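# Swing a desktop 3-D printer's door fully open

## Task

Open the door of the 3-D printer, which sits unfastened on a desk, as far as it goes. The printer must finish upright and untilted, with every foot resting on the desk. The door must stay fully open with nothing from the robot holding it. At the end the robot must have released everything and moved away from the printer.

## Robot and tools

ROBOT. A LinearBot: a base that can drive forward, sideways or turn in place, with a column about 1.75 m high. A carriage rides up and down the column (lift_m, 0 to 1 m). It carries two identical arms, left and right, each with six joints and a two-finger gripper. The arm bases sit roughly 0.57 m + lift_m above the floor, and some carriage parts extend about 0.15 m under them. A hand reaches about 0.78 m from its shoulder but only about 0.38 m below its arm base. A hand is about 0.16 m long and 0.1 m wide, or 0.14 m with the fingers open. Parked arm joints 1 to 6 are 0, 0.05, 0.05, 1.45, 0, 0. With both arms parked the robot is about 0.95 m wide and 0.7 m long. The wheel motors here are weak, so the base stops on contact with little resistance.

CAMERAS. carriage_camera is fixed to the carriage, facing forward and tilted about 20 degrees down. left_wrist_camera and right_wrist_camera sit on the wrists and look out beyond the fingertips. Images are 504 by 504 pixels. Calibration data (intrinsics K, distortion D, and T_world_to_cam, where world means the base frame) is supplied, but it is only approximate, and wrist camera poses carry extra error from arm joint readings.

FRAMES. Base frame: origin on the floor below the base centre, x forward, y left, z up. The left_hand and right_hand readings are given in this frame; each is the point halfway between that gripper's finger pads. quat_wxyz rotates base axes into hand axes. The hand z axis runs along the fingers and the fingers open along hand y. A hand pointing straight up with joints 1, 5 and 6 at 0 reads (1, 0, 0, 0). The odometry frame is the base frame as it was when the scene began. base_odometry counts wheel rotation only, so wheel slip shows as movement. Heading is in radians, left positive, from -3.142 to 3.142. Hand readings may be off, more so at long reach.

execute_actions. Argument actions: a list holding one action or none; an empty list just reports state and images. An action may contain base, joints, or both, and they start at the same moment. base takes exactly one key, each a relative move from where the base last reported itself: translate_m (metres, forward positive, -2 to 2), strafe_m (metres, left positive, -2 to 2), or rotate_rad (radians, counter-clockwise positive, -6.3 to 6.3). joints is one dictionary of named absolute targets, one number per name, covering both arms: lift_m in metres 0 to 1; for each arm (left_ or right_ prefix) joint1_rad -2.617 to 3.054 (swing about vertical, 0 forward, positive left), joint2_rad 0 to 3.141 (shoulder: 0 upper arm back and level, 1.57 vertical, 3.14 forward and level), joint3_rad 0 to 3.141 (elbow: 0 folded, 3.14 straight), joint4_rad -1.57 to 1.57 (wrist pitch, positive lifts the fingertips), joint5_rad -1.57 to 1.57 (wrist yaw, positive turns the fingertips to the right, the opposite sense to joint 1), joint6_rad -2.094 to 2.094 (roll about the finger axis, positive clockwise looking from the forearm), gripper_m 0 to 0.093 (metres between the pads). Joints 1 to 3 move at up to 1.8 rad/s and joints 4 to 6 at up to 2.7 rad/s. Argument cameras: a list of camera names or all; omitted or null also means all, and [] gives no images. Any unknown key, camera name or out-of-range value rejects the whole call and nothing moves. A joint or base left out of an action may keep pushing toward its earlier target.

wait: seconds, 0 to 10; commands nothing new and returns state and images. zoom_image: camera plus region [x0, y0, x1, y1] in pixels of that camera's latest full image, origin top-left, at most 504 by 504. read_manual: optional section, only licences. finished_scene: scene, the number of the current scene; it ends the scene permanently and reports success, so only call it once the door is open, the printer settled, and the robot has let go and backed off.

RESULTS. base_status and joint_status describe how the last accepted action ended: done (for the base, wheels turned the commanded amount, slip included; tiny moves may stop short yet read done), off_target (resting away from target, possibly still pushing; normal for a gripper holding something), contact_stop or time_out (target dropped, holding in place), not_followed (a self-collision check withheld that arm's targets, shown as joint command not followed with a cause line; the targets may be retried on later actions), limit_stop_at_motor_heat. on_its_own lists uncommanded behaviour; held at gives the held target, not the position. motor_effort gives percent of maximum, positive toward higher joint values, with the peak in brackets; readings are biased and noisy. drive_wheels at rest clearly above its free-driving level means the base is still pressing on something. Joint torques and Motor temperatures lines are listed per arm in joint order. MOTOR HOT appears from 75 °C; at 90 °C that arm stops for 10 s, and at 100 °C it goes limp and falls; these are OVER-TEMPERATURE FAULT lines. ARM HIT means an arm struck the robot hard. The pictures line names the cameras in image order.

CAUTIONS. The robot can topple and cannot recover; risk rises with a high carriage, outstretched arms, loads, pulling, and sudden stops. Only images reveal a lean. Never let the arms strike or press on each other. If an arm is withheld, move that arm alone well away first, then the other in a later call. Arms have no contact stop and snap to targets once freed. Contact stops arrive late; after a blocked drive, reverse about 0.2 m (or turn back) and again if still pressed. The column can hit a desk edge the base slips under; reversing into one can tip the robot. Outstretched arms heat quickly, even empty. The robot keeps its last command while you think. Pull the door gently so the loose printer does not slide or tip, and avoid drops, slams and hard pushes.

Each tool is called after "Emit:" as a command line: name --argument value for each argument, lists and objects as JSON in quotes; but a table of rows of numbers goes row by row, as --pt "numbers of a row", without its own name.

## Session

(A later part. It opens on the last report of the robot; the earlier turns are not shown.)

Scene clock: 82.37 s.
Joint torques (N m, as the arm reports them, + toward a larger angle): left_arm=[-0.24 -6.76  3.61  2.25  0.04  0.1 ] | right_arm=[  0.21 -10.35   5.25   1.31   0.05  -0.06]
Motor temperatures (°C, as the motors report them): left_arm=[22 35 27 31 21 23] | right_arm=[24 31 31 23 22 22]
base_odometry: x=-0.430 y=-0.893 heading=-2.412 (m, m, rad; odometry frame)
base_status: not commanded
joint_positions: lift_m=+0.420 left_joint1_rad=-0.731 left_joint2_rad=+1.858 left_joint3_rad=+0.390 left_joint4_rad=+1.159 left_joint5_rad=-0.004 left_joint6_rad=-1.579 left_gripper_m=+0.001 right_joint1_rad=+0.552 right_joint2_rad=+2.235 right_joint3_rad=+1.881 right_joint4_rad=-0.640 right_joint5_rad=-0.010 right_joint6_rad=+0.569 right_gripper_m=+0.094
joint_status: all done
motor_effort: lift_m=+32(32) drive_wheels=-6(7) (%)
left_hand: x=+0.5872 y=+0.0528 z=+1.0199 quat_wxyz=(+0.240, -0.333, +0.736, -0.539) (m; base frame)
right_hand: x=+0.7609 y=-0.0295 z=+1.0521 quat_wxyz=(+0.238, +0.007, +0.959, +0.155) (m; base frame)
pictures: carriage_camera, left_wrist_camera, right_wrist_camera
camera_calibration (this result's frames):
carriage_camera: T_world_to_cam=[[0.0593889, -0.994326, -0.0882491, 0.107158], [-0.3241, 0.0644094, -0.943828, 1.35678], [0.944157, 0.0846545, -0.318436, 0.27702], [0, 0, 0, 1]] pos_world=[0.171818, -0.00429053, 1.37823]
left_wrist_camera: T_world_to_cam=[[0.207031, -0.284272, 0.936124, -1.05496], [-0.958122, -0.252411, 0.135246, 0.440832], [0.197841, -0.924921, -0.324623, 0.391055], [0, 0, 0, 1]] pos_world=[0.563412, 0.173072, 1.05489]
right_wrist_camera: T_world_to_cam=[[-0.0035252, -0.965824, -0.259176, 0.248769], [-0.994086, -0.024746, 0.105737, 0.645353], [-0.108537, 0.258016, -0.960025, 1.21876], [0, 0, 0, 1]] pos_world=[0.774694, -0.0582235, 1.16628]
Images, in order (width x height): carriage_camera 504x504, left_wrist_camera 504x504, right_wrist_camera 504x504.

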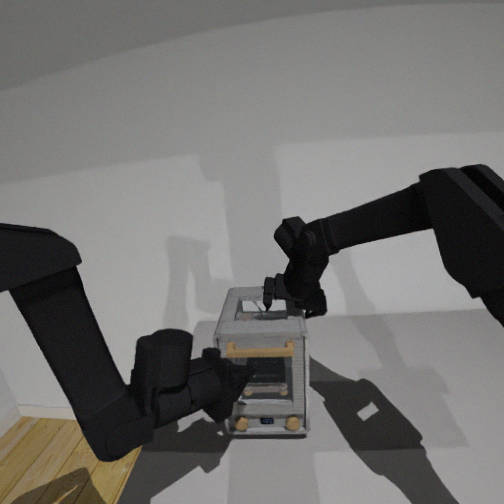

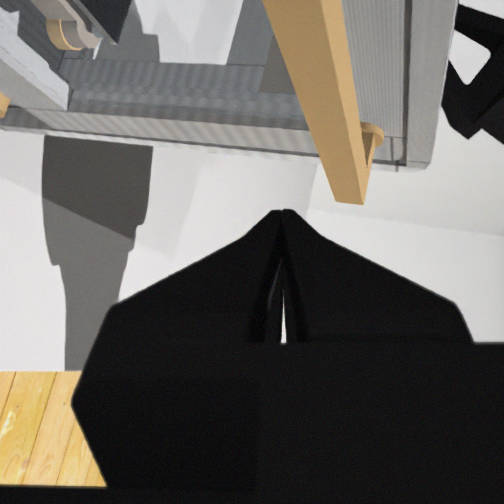

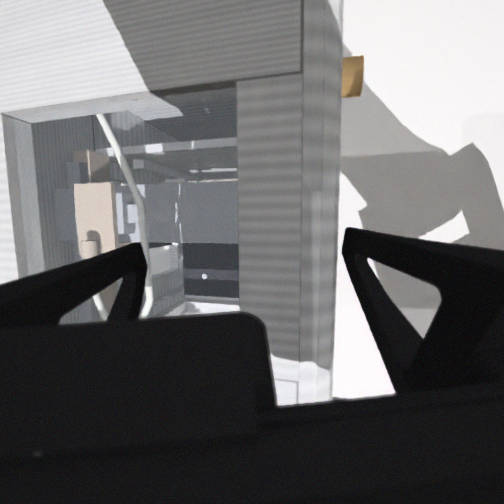

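Emit:
execute_actions --actions '[{"joints": {"left_gripper_m": 0.07}}]' --cameras '[]'

Emit:
execute_actions --actions '[{"joints": {"left_joint1_rad": -0.652, "left_joint2_rad": 1.9525, "left_joint3_rad": 0.574, "left_joint4_rad": 1.079, "left_joint6_rad": -1.57}}]' --cameras '["left_wrist_camera"]'

Emit:
execute_actions --actions '[{"joints": {"left_gripper_m": 0.0}}]' --cameras '["left_wrist_camera", "carriage_camera"]'

Scene clock: 101.00 s.
Joint torques (N m, as the arm reports them, + toward a larger angle): left_arm=[-0.27 -6.74  3.53  2.2   0.04  0.02] | right_arm=[ -0.03 -10.42   5.32   1.32   0.1   -0.09]
Motor temperatures (°C, as the motors report them): left_arm=[22 33 27 33 21 23] | right_arm=[24 34 30 24 22 22]
base_odometry: x=-0.430 y=-0.893 heading=-2.412 (m, m, rad; odometry frame)
base_status: not commanded
joint_positions: lift_m=+0.420 left_joint1_rad=-0.731 left_joint2_rad=+1.858 left_joint3_rad=+0.390 left_joint4_rad=+1.159 left_joint5_rad=-0.004 left_joint6_rad=-1.579 left_gripper_m=+0.070 right_joint1_rad=+0.552 right_joint2_rad=+2.235 right_joint3_rad=+1.881 right_joint4_rad=-0.640 right_joint5_rad=-0.010 right_joint6_rad=+0.569 right_gripper_m=+0.094
joint_status: all done
motor_effort: lift_m=+32(32) drive_wheels=-6(8) (%)
left_hand: x=+0.5872 y=+0.0528 z=+1.0199 quat_wxyz=(+0.240, -0.333, +0.736, -0.539) (m; base frame)
right_hand: x=+0.7609 y=-0.0295 z=+1.0521 quat_wxyz=(+0.238, +0.007, +0.959, +0.155) (m; base frame)
pictures: none
No camera images: the call's "cameras" was empty. Leave "cameras" out to get every camera's image.

Scene clock: 101.80 s.
Joint torques (N m, as the arm reports them, + toward a larger angle): left_arm=[-0.12 -7.35  5.37  2.11 -0.02 -0.03] | right_arm=[  0.11 -10.3    5.31   1.3    0.08  -0.09]
Motor temperatures (°C, as the motors report them): left_arm=[22 33 27 33 21 23] | right_arm=[24 34 30 24 22 22]
base_odometry: x=-0.430 y=-0.893 heading=-2.412 (m, m, rad; odometry frame)
base_status: not commanded
joint_positions: lift_m=+0.420 left_joint1_rad=-0.653 left_joint2_rad=+1.952 left_joint3_rad=+0.563 left_joint4_rad=+1.081 left_joint5_rad=+0.000 left_joint6_rad=-1.576 left_gripper_m=+0.070 right_joint1_rad=+0.552 right_joint2_rad=+2.235 right_joint3_rad=+1.881 right_joint4_rad=-0.640 right_joint5_rad=-0.010 right_joint6_rad=+0.569 right_gripper_m=+0.094
joint_status: all done
motor_effort: lift_m=+32(32) drive_wheels=-6(5) (%)
left_hand: x=+0.6408 y=+0.0516 z=+1.0196 quat_wxyz=(+0.260, -0.359, +0.723, -0.530) (m; base frame)
right_hand: x=+0.7610 y=-0.0295 z=+1.0522 quat_wxyz=(+0.239, +0.007, +0.959, +0.155) (m; base frame)
pictures: left_wrist_camera
camera_calibration (this result's frames):
left_wrist_camera: T_world_to_cam=[[0.22551, -0.268915, 0.936392, -1.07898], [-0.937326, -0.32196, 0.133274, 0.484173], [0.265642, -0.907759, -0.324666, 0.334999], [0, 0, 0, 1]] pos_world=[0.60816, 0.169829, 1.05459]
Images, in order (width x height): left_wrist_camera 504x504.

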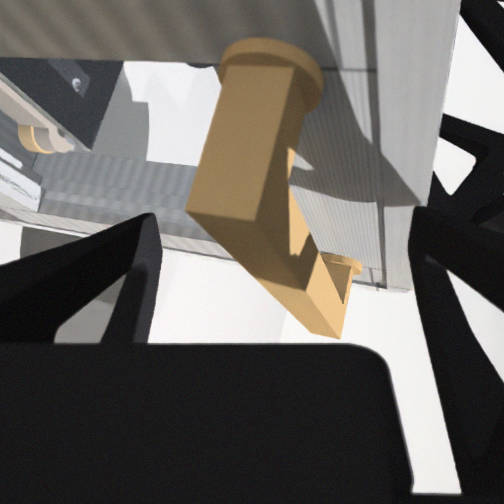

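Scene clock: 102.53 s.
Joint torques (N m, as the arm reports them, + toward a larger angle): left_arm=[-0.13 -7.45  5.19  2.04 -0.03  0.63] | right_arm=[  0.12 -10.17   5.3    1.27   0.12  -0.08]
Motor temperatures (°C, as the motors report them): left_arm=[22 33 27 33 21 23] | right_arm=[24 34 30 24 22 22]
base_odometry: x=-0.430 y=-0.893 heading=-2.412 (m, m, rad; odometry frame)
base_status: not commanded
joint_positions: lift_m=+0.420 left_joint1_rad=-0.653 left_joint2_rad=+1.952 left_joint3_rad=+0.563 left_joint4_rad=+1.086 left_joint5_rad=+0.001 left_joint6_rad=-1.658 left_gripper_m=+0.016 right_joint1_rad=+0.552 right_joint2_rad=+2.235 right_joint3_rad=+1.881 right_joint4_rad=-0.639 right_joint5_rad=-0.010 right_joint6_rad=+0.569 right_gripper_m=+0.094
joint_status: left_gripper_m off_target (ended at +0.016, target +0.000)
motor_effort: lift_m=+33(32) drive_wheels=-5(5) (%)
left_hand: x=+0.6410 y=+0.0513 z=+1.0207 quat_wxyz=(+0.239, -0.388, +0.706, -0.542) (m; base frame)
right_hand: x=+0.7609 y=-0.0293 z=+1.0522 quat_wxyz=(+0.239, +0.007, +0.959, +0.155) (m; base frame)
pictures: carriage_camera, left_wrist_camera
camera_calibration (this result's frames):
carriage_camera: T_world_to_cam=[[0.0593889, -0.994326, -0.0882491, 0.107158], [-0.3241, 0.0644094, -0.943828, 1.35678], [0.944157, 0.0846545, -0.318436, 0.27702], [0, 0, 0, 1]] pos_world=[0.171818, -0.00429053, 1.37823]
left_wrist_camera: T_world_to_cam=[[0.272229, -0.201621, 0.940872, -1.11811], [-0.922285, -0.333489, 0.195387, 0.411678], [0.274376, -0.920942, -0.276737, 0.281152], [0, 0, 0, 1]] pos_world=[0.606923, 0.170781, 1.04936]
Images, in order (width x height): carriage_camera 504x504, left_wrist_camera 504x504.

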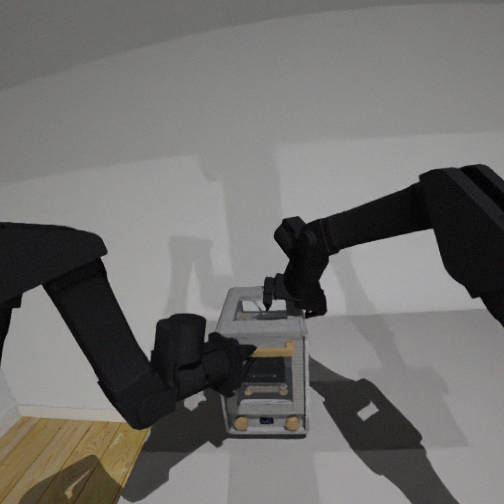

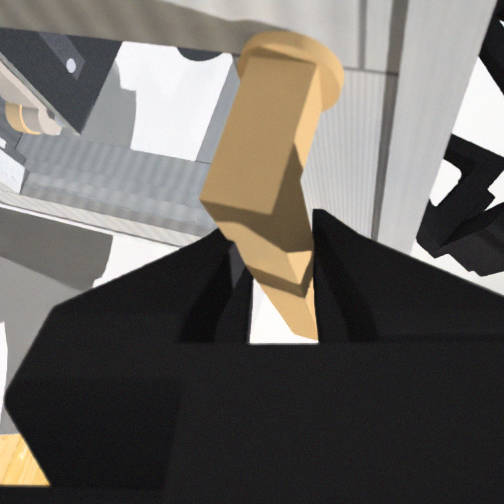

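Emit:
execute_actions --actions '[{"joints": {"left_gripper_m": 0.0, "left_joint6_rad": -1.74}}]' --cameras '[]'

Emit:
execute_actions --actions '[{"joints": {"left_gripper_m": 0.0, "left_joint1_rad": -0.71, "left_joint2_rad": 1.9246, "left_joint3_rad": 0.43, "left_joint4_rad": 1.194}}]'

Scene clock: 104.77 s.
Joint torques (N m, as the arm reports them, + toward a larger angle): left_arm=[-0.13 -7.43  5.34  2.03 -0.03  0.17] | right_arm=[  0.05 -10.45   5.26   1.28   0.11  -0.08]
Motor temperatures (°C, as the motors report them): left_arm=[22 32 27 33 21 24] | right_arm=[24 35 30 24 22 22]
base_odometry: x=-0.430 y=-0.893 heading=-2.412 (m, m, rad; odometry frame)
base_status: not commanded
joint_positions: lift_m=+0.420 left_joint1_rad=-0.653 left_joint2_rad=+1.952 left_joint3_rad=+0.563 left_joint4_rad=+1.087 left_joint5_rad=+0.003 left_joint6_rad=-1.767 left_gripper_m=+0.014 right_joint1_rad=+0.552 right_joint2_rad=+2.235 right_joint3_rad=+1.881 right_joint4_rad=-0.639 right_joint5_rad=-0.010 right_joint6_rad=+0.569 right_gripper_m=+0.094
joint_status: left_joint6_rad off_target (ended at -1.767, target -1.740); left_gripper_m off_target (ended at +0.014, target +0.000)
motor_effort: lift_m=+32(32) drive_wheels=-7(6) (%)
left_hand: x=+0.6408 y=+0.0509 z=+1.0208 quat_wxyz=(+0.208, -0.425, +0.684, -0.555) (m; base frame)
right_hand: x=+0.7609 y=-0.0293 z=+1.0522 quat_wxyz=(+0.239, +0.007, +0.959, +0.155) (m; base frame)
pictures: none
No camera images: the call's "cameras" was empty. Leave "cameras" out to get every camera's image.

Scene clock: 105.50 s.
Joint torques (N m, as the arm reports them, + toward a larger angle): left_arm=[-1.95 -7.86  1.81  2.06  0.33  0.15] | right_arm=[ -0.59 -10.41   5.31   1.27   0.17  -0.06]
Motor temperatures (°C, as the motors report them): left_arm=[22 32 27 33 21 24] | right_arm=[24 35 30 24 22 22]
base_odometry: x=-0.430 y=-0.893 heading=-2.412 (m, m, rad; odometry frame)
base_status: not commanded
joint_positions: lift_m=+0.420 left_joint1_rad=-0.684 left_joint2_rad=+1.940 left_joint3_rad=+0.464 left_joint4_rad=+1.202 left_joint5_rad=-0.032 left_joint6_rad=-1.763 left_gripper_m=+0.014 right_joint1_rad=+0.560 right_joint2_rad=+2.235 right_joint3_rad=+1.881 right_joint4_rad=-0.639 right_joint5_rad=-0.017 right_joint6_rad=+0.568 right_gripper_m=+0.094
joint_status: left_joint1_rad off_target (ended at -0.684, target -0.710); left_gripper_m off_target (ended at +0.014, target +0.000); the others done
motor_effort: lift_m=+32(32) drive_wheels=-10(9) (%)
left_hand: x=+0.6190 y=+0.0581 z=+1.0202 quat_wxyz=(+0.217, -0.418, +0.679, -0.563) (m; base frame)
right_hand: x=+0.7580 y=-0.0246 z=+1.0522 quat_wxyz=(+0.236, +0.001, +0.959, +0.159) (m; base frame)
pictures: carriage_camera, left_wrist_camera, right_wrist_camera
camera_calibration (this result's frames):
carriage_camera: T_world_to_cam=[[0.0593889, -0.994326, -0.0882491, 0.107158], [-0.3241, 0.0644094, -0.943828, 1.35678], [0.944157, 0.0846545, -0.318436, 0.27702], [0, 0, 0, 1]] pos_world=[0.171818, -0.00429053, 1.37823]
left_wrist_camera: T_world_to_cam=[[0.30862, -0.107771, 0.94506, -1.14258], [-0.904392, -0.34104, 0.256449, 0.320845], [0.294666, -0.933851, -0.202719, 0.206067], [0, 0, 0, 1]] pos_world=[0.582073, 0.17872, 1.0393]
right_wrist_camera: T_world_to_cam=[[0.00821279, -0.964547, -0.263784, 0.249535], [-0.993469, -0.0378916, 0.107623, 0.639794], [-0.113802, 0.261177, -0.958559, 1.21981], [0, 0, 0, 1]] pos_world=[0.772383, -0.0536555, 1.16623]
Images, in order (width x height): carriage_camera 504x504, left_wrist_camera 504x504, right_wrist_camera 504x504.

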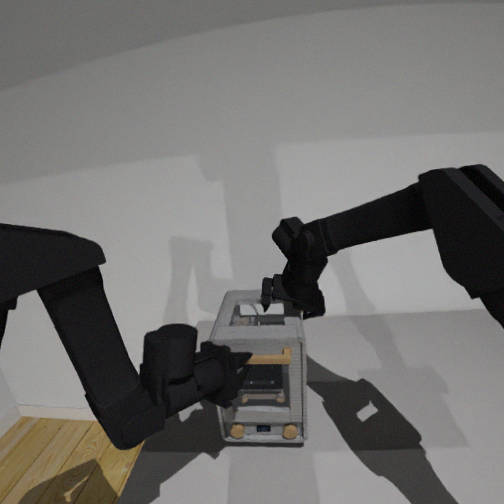

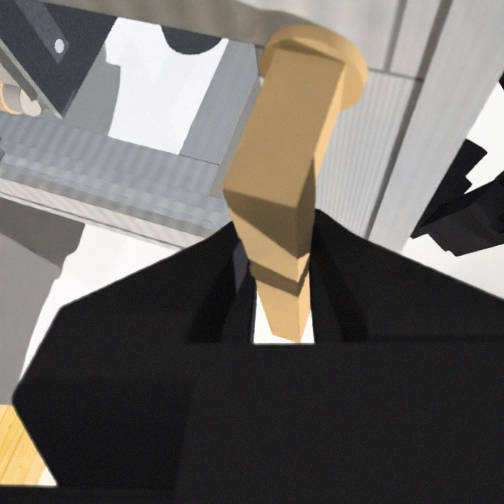

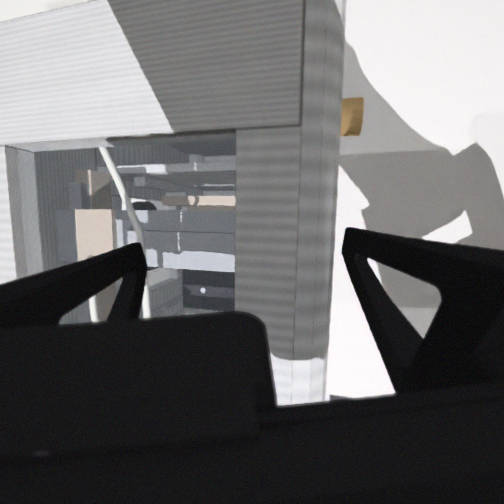

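Emit:
execute_actions --actions '[{"joints": {"right_gripper_m": 0.0}}]' --cameras '["carriage_camera", "right_wrist_camera"]'

Scene clock: 109.23 s.
Joint torques (N m, as the arm reports them, + toward a larger angle): left_arm=[-1.84 -8.03  1.64  2.04  0.34  0.13] | right_arm=[ 1.47 -9.24  5.37  1.45 -0.17 -0.09]
Motor temperatures (°C, as the motors report them): left_arm=[22 32 27 33 21 24] | right_arm=[24 35 30 24 22 22]
base_odometry: x=-0.430 y=-0.893 heading=-2.412 (m, m, rad; odometry frame)
base_status: not commanded
joint_positions: lift_m=+0.420 left_joint1_rad=-0.686 left_joint2_rad=+1.940 left_joint3_rad=+0.464 left_joint4_rad=+1.202 left_joint5_rad=-0.036 left_joint6_rad=-1.763 left_gripper_m=+0.014 right_joint1_rad=+0.537 right_joint2_rad=+2.220 right_joint3_rad=+1.881 right_joint4_rad=-0.659 right_joint5_rad=+0.019 right_joint6_rad=+0.574 right_gripper_m=+0.040
joint_status: right_gripper_m off_target (ended at +0.040, target +0.000)
motor_effort: lift_m=+32(33) drive_wheels=-7(11) (%)
left_hand: x=+0.6190 y=+0.0581 z=+1.0203 quat_wxyz=(+0.218, -0.418, +0.679, -0.563) (m; base frame)
right_hand: x=+0.7648 y=-0.0428 z=+1.0582 quat_wxyz=(+0.245, +0.020, +0.959, +0.141) (m; base frame)
pictures: carriage_camera, right_wrist_camera
camera_calibration (this result's frames):
carriage_camera: T_world_to_cam=[[0.0593889, -0.994326, -0.0882491, 0.107158], [-0.3241, 0.0644094, -0.943828, 1.35678], [0.944157, 0.0846545, -0.318436, 0.27702], [0, 0, 0, 1]] pos_world=[0.171818, -0.00429053, 1.37823]
right_wrist_camera: T_world_to_cam=[[-0.0347383, -0.970216, -0.239738, 0.240645], [-0.995198, 0.0116165, 0.0971933, 0.659751], [-0.0915136, 0.241963, -0.96596, 1.221], [0, 0, 0, 1]] pos_world=[0.77668, -0.0696242, 1.17301]
Images, in order (width x height): carriage_camera 504x504, right_wrist_camera 504x504.

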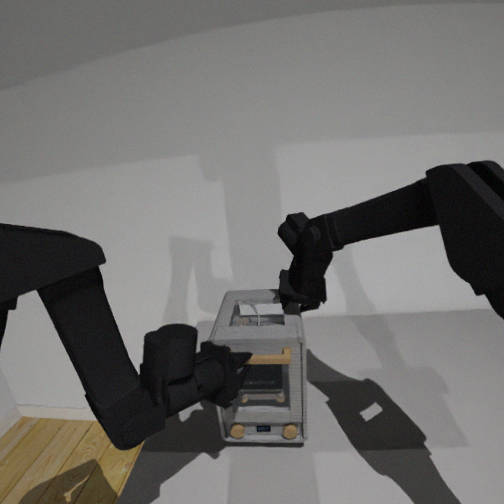

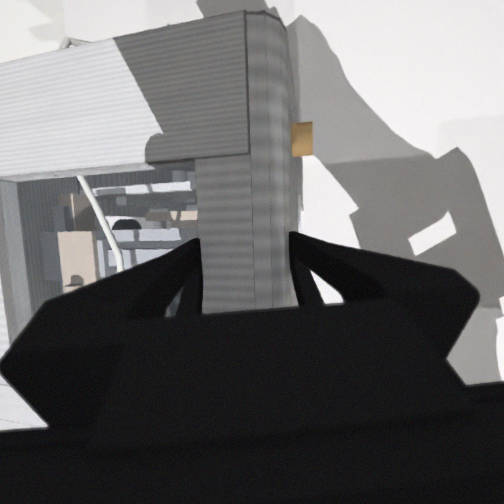

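Emit:
execute_actions --actions '[{"joints": {"right_gripper_m": 0.0, "right_joint1_rad": 0.50, "right_joint2_rad": 2.352, "right_joint3_rad": 1.955, "right_joint4_rad": -0.603, "left_gripper_m": 0.0, "left_joint1_rad": -0.75, "left_joint2_rad": 1.9256, "left_joint3_rad": 0.327, "left_joint4_rad": 1.30}}]'

Scene clock: 111.53 s.
Joint torques (N m, as the arm reports them, + toward a larger angle): left_arm=[-1.08 -7.29  1.8   2.01  0.36  0.28] | right_arm=[-3.1  -6.75  8.6   2.8   0.12  0.01]
Motor temperatures (°C, as the motors report them): left_arm=[22 32 27 33 21 24] | right_arm=[25 35 30 24 22 22]
base_odometry: x=-0.429 y=-0.893 heading=-2.412 (m, m, rad; odometry frame)
base_status: not commanded
joint_positions: lift_m=+0.420 left_joint1_rad=-0.736 left_joint2_rad=+1.940 left_joint3_rad=+0.350 left_joint4_rad=+1.306 left_joint5_rad=-0.035 left_joint6_rad=-1.779 left_gripper_m=+0.015 right_joint1_rad=+0.529 right_joint2_rad=+2.259 right_joint3_rad=+1.954 right_joint4_rad=-0.708 right_joint5_rad=-0.012 right_joint6_rad=+0.558 right_gripper_m=+0.040
joint_status: left_gripper_m off_target (ended at +0.015, target +0.000); right_joint1_rad off_target (ended at +0.529, target +0.500); right_joint2_rad off_target (ended at +2.259, target +2.352); right_joint4_rad off_target (ended at -0.707, target -0.603); right_gripper_m off_target (ended at +0.040, target +0.000); the others done
motor_effort: lift_m=+32(32) drive_wheels=+13(13) (%)
left_hand: x=+0.5840 y=+0.0600 z=+1.0104 quat_wxyz=(+0.198, -0.408, +0.688, -0.567) (m; base frame)
right_hand: x=+0.7693 y=-0.0394 z=+1.0580 quat_wxyz=(+0.233, +0.012, +0.961, +0.147) (m; base frame)
pictures: carriage_camera, left_wrist_camera, right_wrist_camera
camera_calibration (this result's frames):
carriage_camera: T_world_to_cam=[[0.0593889, -0.994326, -0.0882491, 0.107158], [-0.3241, 0.0644094, -0.943828, 1.35678], [0.944157, 0.0846545, -0.318436, 0.27702], [0, 0, 0, 1]] pos_world=[0.171818, -0.00429053, 1.37823]
left_wrist_camera: T_world_to_cam=[[0.318151, -0.116269, 0.940883, -1.12314], [-0.914676, -0.298618, 0.272388, 0.279661], [0.249294, -0.947264, -0.201354, 0.242018], [0, 0, 0, 1]] pos_world=[0.552795, 0.182179, 1.0293]
right_wrist_camera: T_world_to_cam=[[-0.018985, -0.969013, -0.246281, 0.238882], [-0.992758, -0.0109548, 0.119631, 0.637693], [-0.118622, 0.246768, -0.961787, 1.23707], [0, 0, 0, 1]] pos_world=[0.784354, -0.0668038, 1.17234]
Images, in order (width x height): carriage_camera 504x504, left_wrist_camera 504x504, right_wrist_camera 504x504.

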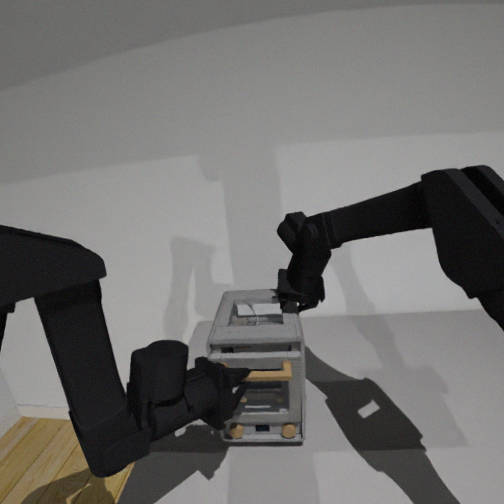

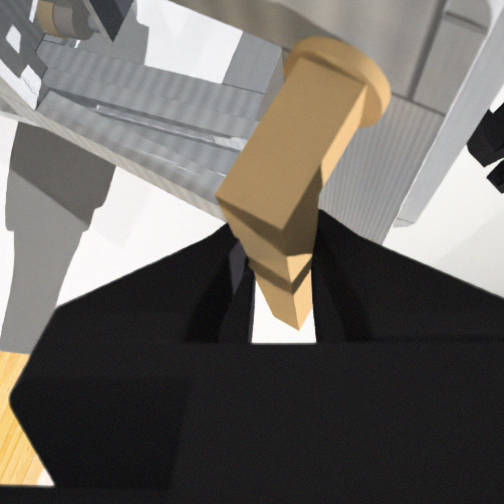

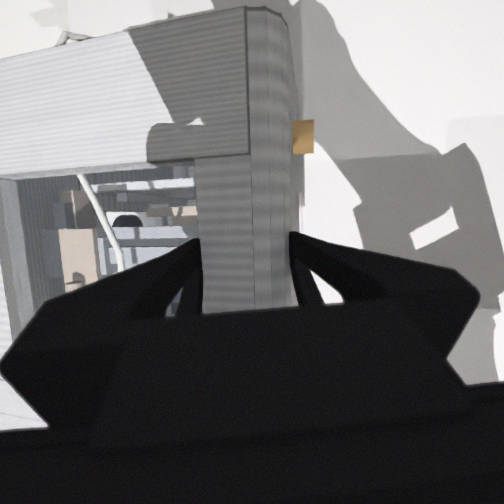

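Emit:
execute_actions --actions '[{"joints": {"left_gripper_m": 0.03, "left_joint1_rad": -0.72, "left_joint2_rad": 1.654, "left_joint3_rad": 0.5415, "left_joint4_rad": 0.5125, "left_joint5_rad": 0, "left_joint6_rad": -2.0}}]' --cameras '["carriage_camera", "left_wrist_camera"]'

Scene clock: 118.37 s.
Joint torques (N m, as the arm reports them, + toward a larger angle): left_arm=[ 0.36 -5.49  5.34  1.81  0.1  -0.12] | right_arm=[-2.81 -7.09  8.74  2.66  0.14  0.15]
Motor temperatures (°C, as the motors report them): left_arm=[22 32 26 33 21 24] | right_arm=[25 35 30 26 22 22]
base_odometry: x=-0.429 y=-0.893 heading=-2.412 (m, m, rad; odometry frame)
base_status: not commanded
joint_positions: lift_m=+0.420 left_joint1_rad=-0.727 left_joint2_rad=+1.645 left_joint3_rad=+0.547 left_joint4_rad=+0.524 left_joint5_rad=-0.011 left_joint6_rad=-1.992 left_gripper_m=+0.030 right_joint1_rad=+0.524 right_joint2_rad=+2.262 right_joint3_rad=+1.954 right_joint4_rad=-0.695 right_joint5_rad=-0.014 right_joint6_rad=+0.542 right_gripper_m=+0.040
joint_status: all done
motor_effort: lift_m=+31(32) drive_wheels=+11(13) (%)
left_hand: x=+0.5872 y=+0.0568 z=+1.0183 quat_wxyz=(+0.105, -0.522, +0.707, -0.467) (m; base frame)
right_hand: x=+0.7728 y=-0.0403 z=+1.0578 quat_wxyz=(+0.237, +0.007, +0.960, +0.148) (m; base frame)
pictures: carriage_camera, left_wrist_camera
camera_calibration (this result's frames):
carriage_camera: T_world_to_cam=[[0.0593889, -0.994326, -0.0882491, 0.107161], [-0.3241, 0.0644094, -0.943828, 1.35681], [0.944157, 0.0846545, -0.318436, 0.27703], [0, 0, 0, 1]] pos_world=[0.171818, -0.00429053, 1.37827]
left_wrist_camera: T_world_to_cam=[[0.627826, -0.112051, 0.770246, -1.14025], [-0.74372, -0.378266, 0.551176, -0.100281], [0.229598, -0.91889, -0.32082, 0.371434], [0, 0, 0, 1]] pos_world=[0.556019, 0.175607, 1.05271]
Images, in order (width x height): carriage_camera 504x504, left_wrist_camera 504x504.

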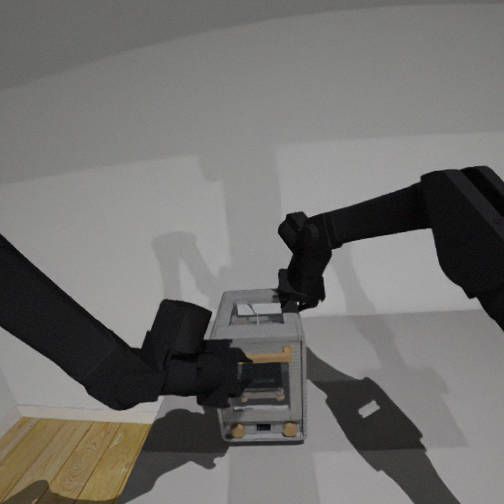

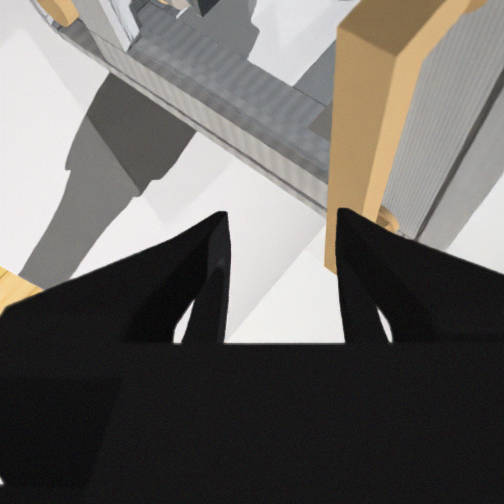

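Emit:
execute_actions --actions '[{"joints": {"left_gripper_m": 0.04, "left_joint1_rad": -0.68, "left_joint2_rad": 1.33, "left_joint3_rad": 0.957, "left_joint4_rad": -0.527, "left_joint6_rad": -2.08}}]' --cameras '[]'

Emit:
execute_actions --actions '[{"joints": {"left_joint1_rad": -0.65, "left_joint2_rad": 1.766, "left_joint3_rad": 1.43, "left_joint4_rad": -0.864}}]' --cameras '["carriage_camera", "left_wrist_camera"]'

Scene clock: 125.70 s.
Joint torques (N m, as the arm reports them, + toward a larger angle): left_arm=[ 0.42 -3.98  7.19  1.46 -0.1  -0.13] | right_arm=[-2.61 -7.14  8.67  2.63  0.13  0.16]
Motor temperatures (°C, as the motors report them): left_arm=[22 31 27 32 21 24] | right_arm=[25 34 31 28 22 22]
base_odometry: x=-0.429 y=-0.893 heading=-2.412 (m, m, rad; odometry frame)
base_status: not commanded
joint_positions: lift_m=+0.420 left_joint1_rad=-0.689 left_joint2_rad=+1.319 left_joint3_rad=+0.961 left_joint4_rad=-0.516 left_joint5_rad=+0.007 left_joint6_rad=-2.073 left_gripper_m=+0.040 right_joint1_rad=+0.523 right_joint2_rad=+2.263 right_joint3_rad=+1.954 right_joint4_rad=-0.690 right_joint5_rad=-0.014 right_joint6_rad=+0.540 right_gripper_m=+0.040
joint_status: all done
motor_effort: lift_m=+32(32) drive_wheels=+12(10) (%)
left_hand: x=+0.5579 y=+0.0972 z=+1.1166 quat_wxyz=(+0.061, -0.599, +0.724, -0.336) (m; base frame)
right_hand: x=+0.7739 y=-0.0402 z=+1.0578 quat_wxyz=(+0.239, +0.006, +0.959, +0.149) (m; base frame)
pictures: none
No camera images: the call's "cameras" was empty. Leave "cameras" out to get every camera's image.

Scene clock: 126.77 s.
Joint torques (N m, as the arm reports them, + toward a larger angle): left_arm=[ 0.19 -7.85  7.75  0.83 -0.11 -0.15] | right_arm=[-2.74 -7.18  8.68  2.63  0.12  0.14]
Motor temperatures (°C, as the motors report them): left_arm=[22 31 27 32 21 24] | right_arm=[25 34 31 28 22 22]
base_odometry: x=-0.429 y=-0.893 heading=-2.412 (m, m, rad; odometry frame)
base_status: not commanded
joint_positions: lift_m=+0.420 left_joint1_rad=-0.655 left_joint2_rad=+1.762 left_joint3_rad=+1.416 left_joint4_rad=-0.844 left_joint5_rad=+0.006 left_joint6_rad=-2.073 left_gripper_m=+0.040 right_joint1_rad=+0.523 right_joint2_rad=+2.263 right_joint3_rad=+1.954 right_joint4_rad=-0.690 right_joint5_rad=-0.015 right_joint6_rad=+0.540 right_gripper_m=+0.040
joint_status: all done
motor_effort: lift_m=+32(32) drive_wheels=+13(11) (%)
left_hand: x=+0.6050 y=+0.0765 z=+1.0834 quat_wxyz=(+0.036, -0.639, +0.746, -0.186) (m; base frame)
right_hand: x=+0.7738 y=-0.0401 z=+1.0578 quat_wxyz=(+0.239, +0.006, +0.959, +0.149) (m; base frame)
pictures: carriage_camera, left_wrist_camera
camera_calibration (this result's frames):
carriage_camera: T_world_to_cam=[[0.0593889, -0.994326, -0.0882491, 0.107161], [-0.3241, 0.0644094, -0.943828, 1.35682], [0.944157, 0.0846545, -0.318436, 0.277032], [0, 0, 0, 1]] pos_world=[0.171818, -0.00429053, 1.37827]
left_wrist_camera: T_world_to_cam=[[0.933024, -0.203073, 0.297033, -0.864401], [-0.354349, -0.661931, 0.660518, -0.447747], [0.0624821, -0.721532, -0.689556, 0.891821], [0, 0, 0, 1]] pos_world=[0.592125, 0.171564, 1.16746]
Images, in order (width x height): carriage_camera 504x504, left_wrist_camera 504x504.

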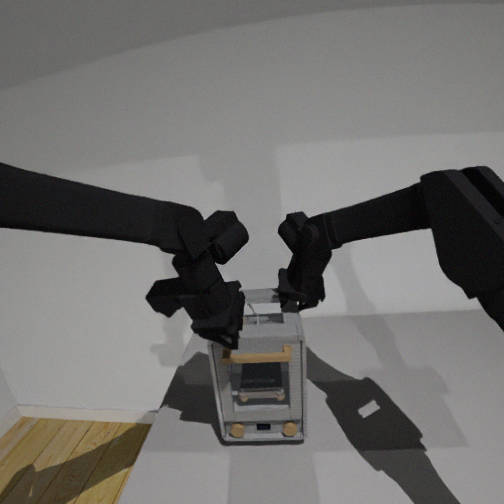

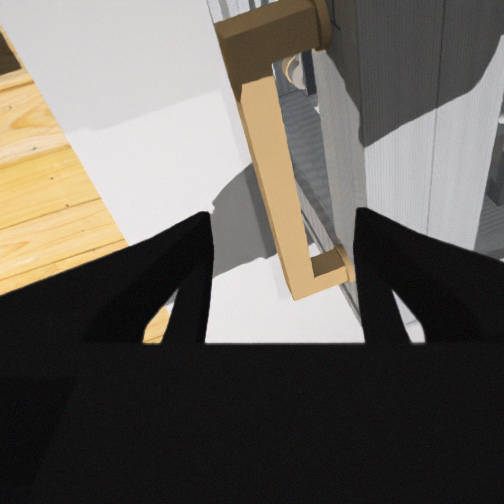

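Emit:
execute_actions --actions '[{"joints": {"left_gripper_m": 0.03, "left_joint1_rad": -0.672, "left_joint2_rad": 1.80, "left_joint3_rad": 1.3606, "left_joint4_rad": -0.761}}]' --cameras '["left_wrist_camera"]'

Scene clock: 129.93 s.
Joint torques (N m, as the arm reports them, + toward a larger angle): left_arm=[-0.7  -8.04  6.26  1.16 -0.1  -0.15] | right_arm=[-2.72 -7.29  8.65  2.59  0.11  0.15]
Motor temperatures (°C, as the motors report them): left_arm=[22 31 27 31 21 24] | right_arm=[25 34 31 28 22 22]
base_odometry: x=-0.429 y=-0.893 heading=-2.412 (m, m, rad; odometry frame)
base_status: not commanded
joint_positions: lift_m=+0.420 left_joint1_rad=-0.664 left_joint2_rad=+1.795 left_joint3_rad=+1.371 left_joint4_rad=-0.777 left_joint5_rad=+0.006 left_joint6_rad=-2.073 left_gripper_m=+0.030 right_joint1_rad=+0.523 right_joint2_rad=+2.263 right_joint3_rad=+1.954 right_joint4_rad=-0.690 right_joint5_rad=-0.015 right_joint6_rad=+0.540 right_gripper_m=+0.040
joint_status: all done
motor_effort: lift_m=+31(31) drive_wheels=+11(13) (%)
left_hand: x=+0.6052 y=+0.0718 z=+1.0608 quat_wxyz=(+0.034, -0.636, +0.749, -0.180) (m; base frame)
right_hand: x=+0.7738 y=-0.0401 z=+1.0578 quat_wxyz=(+0.239, +0.006, +0.959, +0.149) (m; base frame)
pictures: left_wrist_camera
camera_calibration (this result's frames):
left_wrist_camera: T_world_to_cam=[[0.933839, -0.213311, 0.28713, -0.848106], [-0.354195, -0.663449, 0.659076, -0.434384], [0.0499085, -0.717171, -0.695108, 0.886026], [0, 0, 0, 1]] pos_world=[0.593917, 0.16633, 1.14569]
Images, in order (width x height): left_wrist_camera 504x504.

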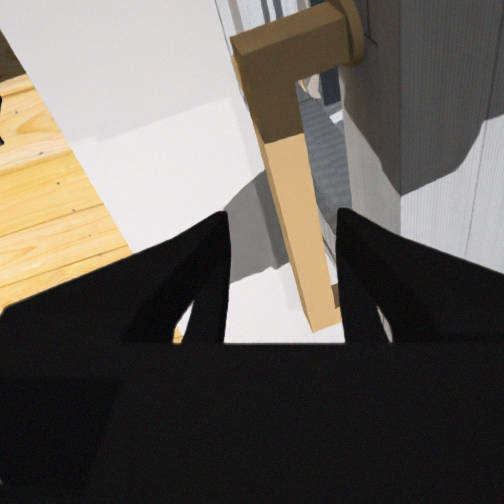

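Emit:
execute_actions --actions '[{"joints": {"left_joint1_rad": -0.672, "left_joint2_rad": 1.8934, "left_joint3_rad": 1.3088, "left_joint4_rad": -0.615}}]' --cameras '["left_wrist_camera", "carriage_camera"]'

Scene clock: 132.33 s.
Joint torques (N m, as the arm reports them, + toward a larger angle): left_arm=[-0.73 -9.3   5.71  1.11 -0.09 -0.15] | right_arm=[-2.67 -7.04  8.79  2.64  0.12  0.17]
Motor temperatures (°C, as the motors report them): left_arm=[22 31 27 31 21 24] | right_arm=[25 34 32 29 22 22]
base_odometry: x=-0.429 y=-0.893 heading=-2.412 (m, m, rad; odometry frame)
base_status: not commanded
joint_positions: lift_m=+0.420 left_joint1_rad=-0.664 left_joint2_rad=+1.900 left_joint3_rad=+1.319 left_joint4_rad=-0.628 left_joint5_rad=+0.004 left_joint6_rad=-2.073 left_gripper_m=+0.030 right_joint1_rad=+0.523 right_joint2_rad=+2.263 right_joint3_rad=+1.954 right_joint4_rad=-0.690 right_joint5_rad=-0.015 right_joint6_rad=+0.540 right_gripper_m=+0.040
joint_status: all done
motor_effort: lift_m=+31(31) drive_wheels=+12(10) (%)
left_hand: x=+0.6170 y=+0.0630 z=+1.0146 quat_wxyz=(+0.034, -0.637, +0.750, -0.177) (m; base frame)
right_hand: x=+0.7738 y=-0.0401 z=+1.0578 quat_wxyz=(+0.239, +0.006, +0.959, +0.149) (m; base frame)
pictures: carriage_camera, left_wrist_camera
camera_calibration (this result's frames):
carriage_camera: T_world_to_cam=[[0.0593889, -0.994326, -0.0882491, 0.107161], [-0.3241, 0.0644094, -0.943828, 1.35682], [0.944157, 0.0846545, -0.318436, 0.277032], [0, 0, 0, 1]] pos_world=[0.171818, -0.00429053, 1.37827]
left_wrist_camera: T_world_to_cam=[[0.935396, -0.213979, 0.28151, -0.842933], [-0.350414, -0.667607, 0.656895, -0.405417], [0.047376, -0.713102, -0.699458, 0.852676], [0, 0, 0, 1]] pos_world=[0.606016, 0.157016, 1.10002]
Images, in order (width x height): carriage_camera 504x504, left_wrist_camera 504x504.

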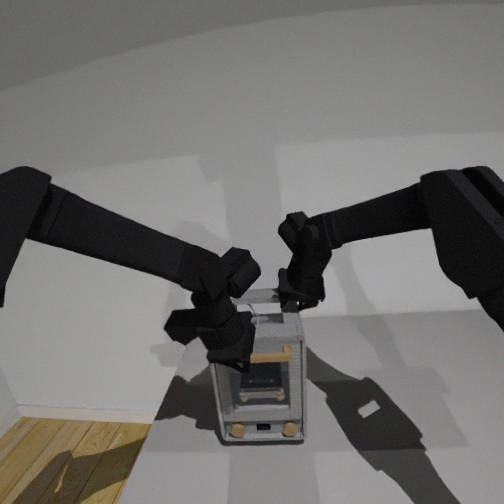

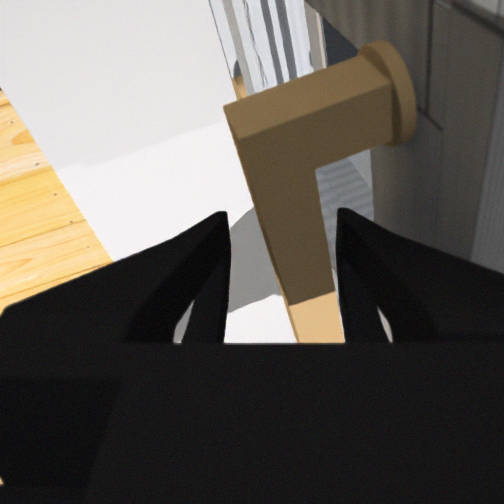

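Emit:
execute_actions --actions '[]'

Scene clock: 135.47 s.
Joint torques (N m, as the arm reports them, + toward a larger angle): left_arm=[-0.72 -9.4   5.92  1.09 -0.08 -0.14] | right_arm=[-2.61 -7.07  8.71  2.61  0.14  0.17]
Motor temperatures (°C, as the motors report them): left_arm=[22 31 27 31 21 24] | right_arm=[25 33 32 29 22 22]
base_odometry: x=-0.429 y=-0.893 heading=-2.412 (m, m, rad; odometry frame)
base_status: not commanded
joint_positions: lift_m=+0.420 left_joint1_rad=-0.664 left_joint2_rad=+1.900 left_joint3_rad=+1.319 left_joint4_rad=-0.628 left_joint5_rad=+0.004 left_joint6_rad=-2.073 left_gripper_m=+0.030 right_joint1_rad=+0.523 right_joint2_rad=+2.263 right_joint3_rad=+1.954 right_joint4_rad=-0.690 right_joint5_rad=-0.015 right_joint6_rad=+0.540 right_gripper_m=+0.040
joint_status: all done
motor_effort: lift_m=+31(31) drive_wheels=+11(10) (%)
left_hand: x=+0.6170 y=+0.0630 z=+1.0146 quat_wxyz=(+0.034, -0.637, +0.750, -0.177) (m; base frame)
right_hand: x=+0.7738 y=-0.0401 z=+1.0578 quat_wxyz=(+0.239, +0.006, +0.959, +0.149) (m; base frame)
pictures: carriage_camera, left_wrist_camera, right_wrist_camera
camera_calibration (this result's frames):
carriage_camera: T_world_to_cam=[[0.0593889, -0.994326, -0.0882491, 0.107161], [-0.3241, 0.0644094, -0.943828, 1.35682], [0.944157, 0.0846545, -0.318436, 0.277032], [0, 0, 0, 1]] pos_world=[0.171818, -0.00429053, 1.37827]
left_wrist_camera: T_world_to_cam=[[0.935396, -0.213979, 0.28151, -0.842933], [-0.350414, -0.667607, 0.656895, -0.405417], [0.047376, -0.713102, -0.699458, 0.852676], [0, 0, 0, 1]] pos_world=[0.606016, 0.157016, 1.10002]
right_wrist_camera: T_world_to_cam=[[-0.00524011, -0.969092, -0.246643, 0.227991], [-0.994291, -0.0212362, 0.104564, 0.658907], [-0.10657, 0.245783, -0.963449, 1.23001], [0, 0, 0, 1]] pos_world=[0.787422, -0.0673776, 1.17238]
Images, in order (width x height): carriage_camera 504x504, left_wrist_camera 504x504, right_wrist_camera 504x504.

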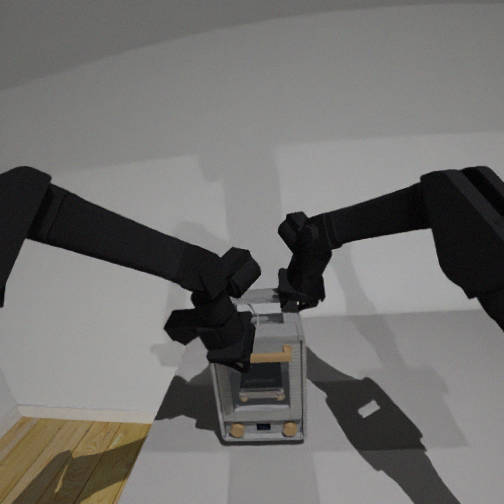

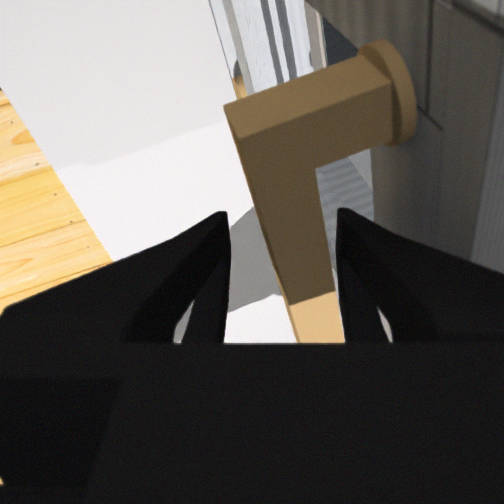

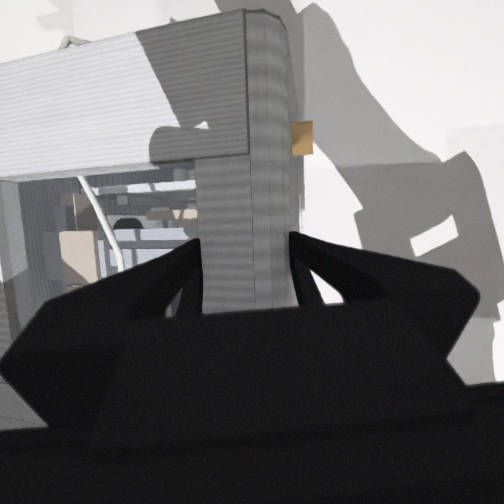

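Emit:
execute_actions --actions '[{"joints": {"left_gripper_m": 0.0}}]' --cameras '["left_wrist_camera"]'

Emit:
execute_actions --actions '[{"joints": {"left_joint1_rad": -0.742, "left_joint2_rad": 1.644, "left_joint3_rad": 0.806, "left_joint4_rad": -0.099, "left_joint5_rad": 0, "left_joint6_rad": -2.09}}]'

Scene clock: 140.70 s.
Joint torques (N m, as the arm reports them, + toward a larger angle): left_arm=[-0.88 -9.45  5.92  1.02 -0.01  0.15] | right_arm=[-2.65 -7.17  8.64  2.6   0.11  0.21]
Motor temperatures (°C, as the motors report them): left_arm=[22 32 28 30 21 24] | right_arm=[25 33 32 30 22 22]
base_odometry: x=-0.429 y=-0.893 heading=-2.412 (m, m, rad; odometry frame)
base_status: not commanded
joint_positions: lift_m=+0.420 left_joint1_rad=-0.663 left_joint2_rad=+1.900 left_joint3_rad=+1.319 left_joint4_rad=-0.612 left_joint5_rad=-0.005 left_joint6_rad=-2.109 left_gripper_m=+0.015 right_joint1_rad=+0.523 right_joint2_rad=+2.263 right_joint3_rad=+1.954 right_joint4_rad=-0.690 right_joint5_rad=-0.015 right_joint6_rad=+0.540 right_gripper_m=+0.040
joint_status: left_gripper_m off_target (ended at +0.015, target +0.000)
motor_effort: lift_m=+32(32) drive_wheels=+14(10) (%)
left_hand: x=+0.6210 y=+0.0620 z=+1.0160 quat_wxyz=(+0.037, -0.650, +0.736, -0.184) (m; base frame)
right_hand: x=+0.7738 y=-0.0400 z=+1.0578 quat_wxyz=(+0.239, +0.006, +0.959, +0.149) (m; base frame)
pictures: left_wrist_camera
camera_calibration (this result's frames):
left_wrist_camera: T_world_to_cam=[[0.939813, -0.175373, 0.29325, -0.864272], [-0.332043, -0.671224, 0.662726, -0.422717], [0.0806124, -0.720211, -0.689056, 0.822048], [0, 0, 0, 1]] pos_world=[0.605627, 0.156741, 1.10003]
Images, in order (width x height): left_wrist_camera 504x504.

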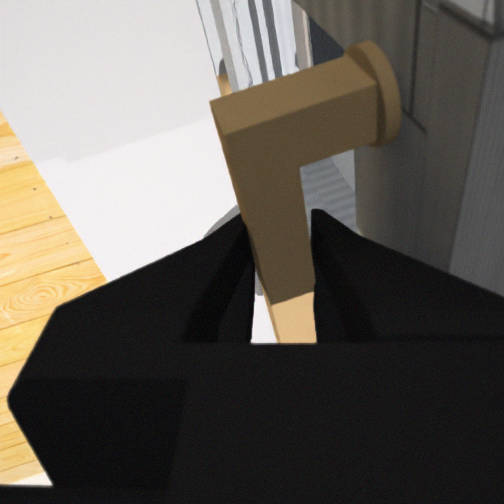

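Scene clock: 141.80 s.
Joint torques (N m, as the arm reports them, + toward a larger angle): left_arm=[ -3.41 -10.3    3.67   0.46   0.75   0.09] | right_arm=[-3.04 -7.07  8.35  2.68  0.2   0.16]
Motor temperatures (°C, as the motors report them): left_arm=[22 32 28 30 21 24] | right_arm=[25 33 32 30 22 22]
base_odometry: x=-0.429 y=-0.893 heading=-2.412 (m, m, rad; odometry frame)
base_status: not commanded
joint_positions: lift_m=+0.420 left_joint1_rad=-0.695 left_joint2_rad=+1.692 left_joint3_rad=+0.846 left_joint4_rad=+0.031 left_joint5_rad=-0.077 left_joint6_rad=-2.110 left_gripper_m=+0.015 right_joint1_rad=+0.527 right_joint2_rad=+2.263 right_joint3_rad=+1.957 right_joint4_rad=-0.697 right_joint5_rad=-0.022 right_joint6_rad=+0.541 right_gripper_m=+0.040
joint_status: left_joint1_rad off_target (ended at -0.695, target -0.742); left_joint4_rad off_target (ended at +0.031, target -0.099); left_joint5_rad off_target (ended at -0.077, target +0.000); the others done
motor_effort: lift_m=+32(32) drive_wheels=+10(11) (%)
left_hand: x=+0.6156 y=+0.0648 z=+1.0193 quat_wxyz=(+0.097, -0.614, +0.697, -0.358) (m; base frame)
right_hand: x=+0.7715 y=-0.0372 z=+1.0584 quat_wxyz=(+0.236, +0.004, +0.960, +0.152) (m; base frame)
pictures: carriage_camera, left_wrist_camera, right_wrist_camera
camera_calibration (this result's frames):
carriage_camera: T_world_to_cam=[[0.0593889, -0.994326, -0.0882491, 0.107161], [-0.3241, 0.0644094, -0.943828, 1.35682], [0.944157, 0.0846545, -0.318436, 0.277032], [0, 0, 0, 1]] pos_world=[0.171818, -0.00429053, 1.37827]
left_wrist_camera: T_world_to_cam=[[0.788683, -0.0812606, 0.609406, -1.09506], [-0.545327, -0.550183, 0.63239, -0.270433], [0.283896, -0.831081, -0.478234, 0.493894], [0, 0, 0, 1]] pos_world=[0.575964, 0.172693, 1.07455]
right_wrist_camera: T_world_to_cam=[[0.00033413, -0.967977, -0.251038, 0.23134], [-0.993441, -0.0290266, 0.110602, 0.649211], [-0.114347, 0.249354, -0.961638, 1.23381], [0, 0, 0, 1]] pos_world=[0.785957, -0.0648787, 1.17275]
Images, in order (width x height): carriage_camera 504x504, left_wrist_camera 504x504, right_wrist_camera 504x504.

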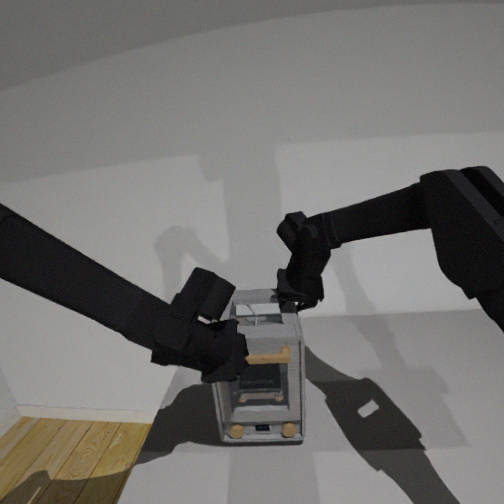

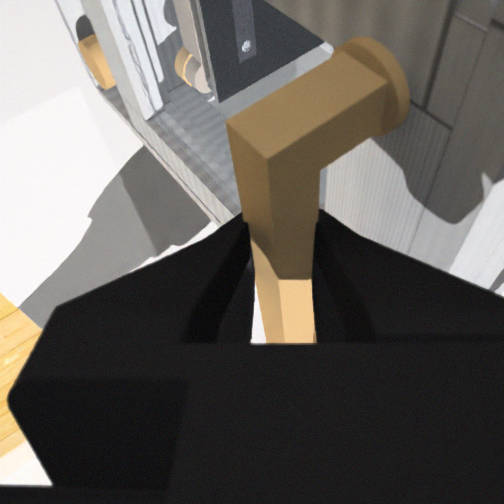

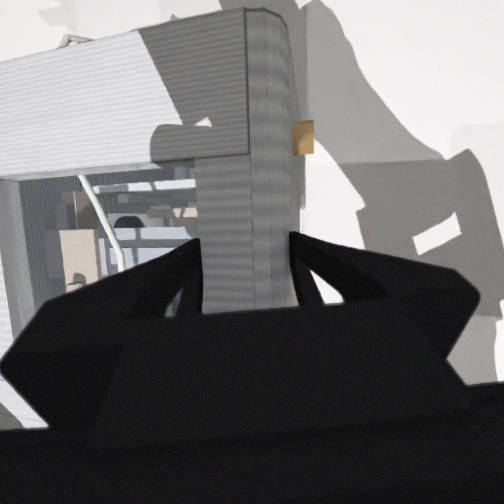

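Emit:
execute_actions --actions '[{"joints": {"left_joint1_rad": -0.818, "left_joint2_rad": 1.587, "left_joint3_rad": 0.606, "left_joint4_rad": 0.08, "left_joint5_rad": 0, "left_joint6_rad": -2.09}}]'

Scene clock: 144.17 s.
Joint torques (N m, as the arm reports them, + toward a larger angle): left_arm=[-0.85 -5.75  4.83  1.5   0.11  0.09] | right_arm=[-3.1  -7.13  8.38  2.64  0.17  0.16]
Motor temperatures (°C, as the motors report them): left_arm=[22 32 27 30 21 24] | right_arm=[25 33 32 30 22 22]
base_odometry: x=-0.429 y=-0.893 heading=-2.412 (m, m, rad; odometry frame)
base_status: not commanded
joint_positions: lift_m=+0.420 left_joint1_rad=-0.808 left_joint2_rad=+1.587 left_joint3_rad=+0.623 left_joint4_rad=+0.084 left_joint5_rad=-0.014 left_joint6_rad=-2.110 left_gripper_m=+0.014 right_joint1_rad=+0.527 right_joint2_rad=+2.265 right_joint3_rad=+1.957 right_joint4_rad=-0.694 right_joint5_rad=-0.020 right_joint6_rad=+0.540 right_gripper_m=+0.040
joint_status: all done
motor_effort: lift_m=+32(31) drive_wheels=+11(13) (%)
left_hand: x=+0.5359 y=+0.0627 z=+0.9866 quat_wxyz=(+0.044, -0.572, +0.747, -0.336) (m; base frame)
right_hand: x=+0.7723 y=-0.0373 z=+1.0580 quat_wxyz=(+0.237, +0.004, +0.960, +0.151) (m; base frame)
pictures: carriage_camera, left_wrist_camera, right_wrist_camera
camera_calibration (this result's frames):
carriage_camera: T_world_to_cam=[[0.0593889, -0.994326, -0.0882491, 0.107161], [-0.3241, 0.0644094, -0.943828, 1.35682], [0.944157, 0.0846545, -0.318436, 0.277032], [0, 0, 0, 1]] pos_world=[0.171818, -0.00429053, 1.37827]
left_wrist_camera: T_world_to_cam=[[0.8125, -0.211444, 0.543264, -0.951774], [-0.571894, -0.469832, 0.672455, -0.324686], [0.113056, -0.857058, -0.502662, 0.616458], [0, 0, 0, 1]] pos_world=[0.517936, 0.174545, 1.04527]
right_wrist_camera: T_world_to_cam=[[0.000181103, -0.96822, -0.2501, 0.230182], [-0.99372, -0.0281598, 0.108297, 0.652735], [-0.111898, 0.248509, -0.962145, 1.23212], [0, 0, 0, 1]] pos_world=[0.786465, -0.0649465, 1.17236]
Images, in order (width x height): carriage_camera 504x504, left_wrist_camera 504x504, right_wrist_camera 504x504.

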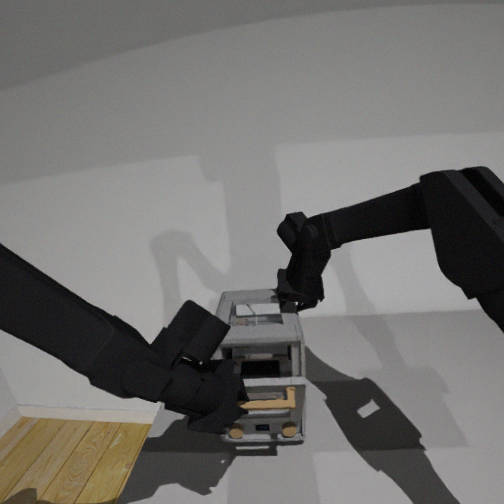

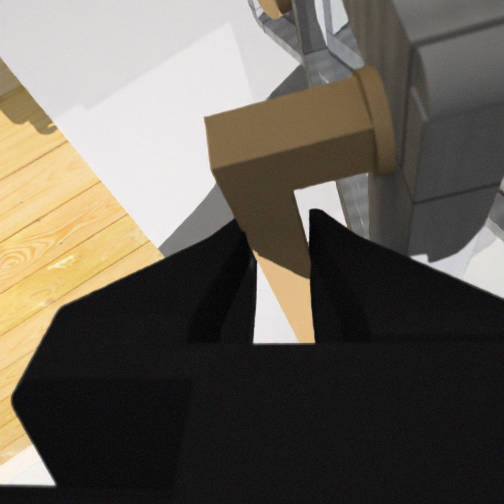

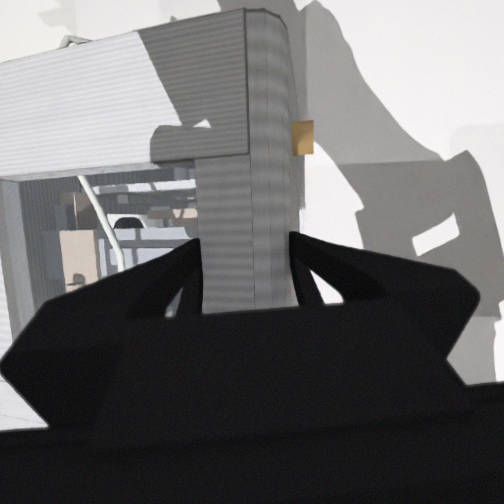

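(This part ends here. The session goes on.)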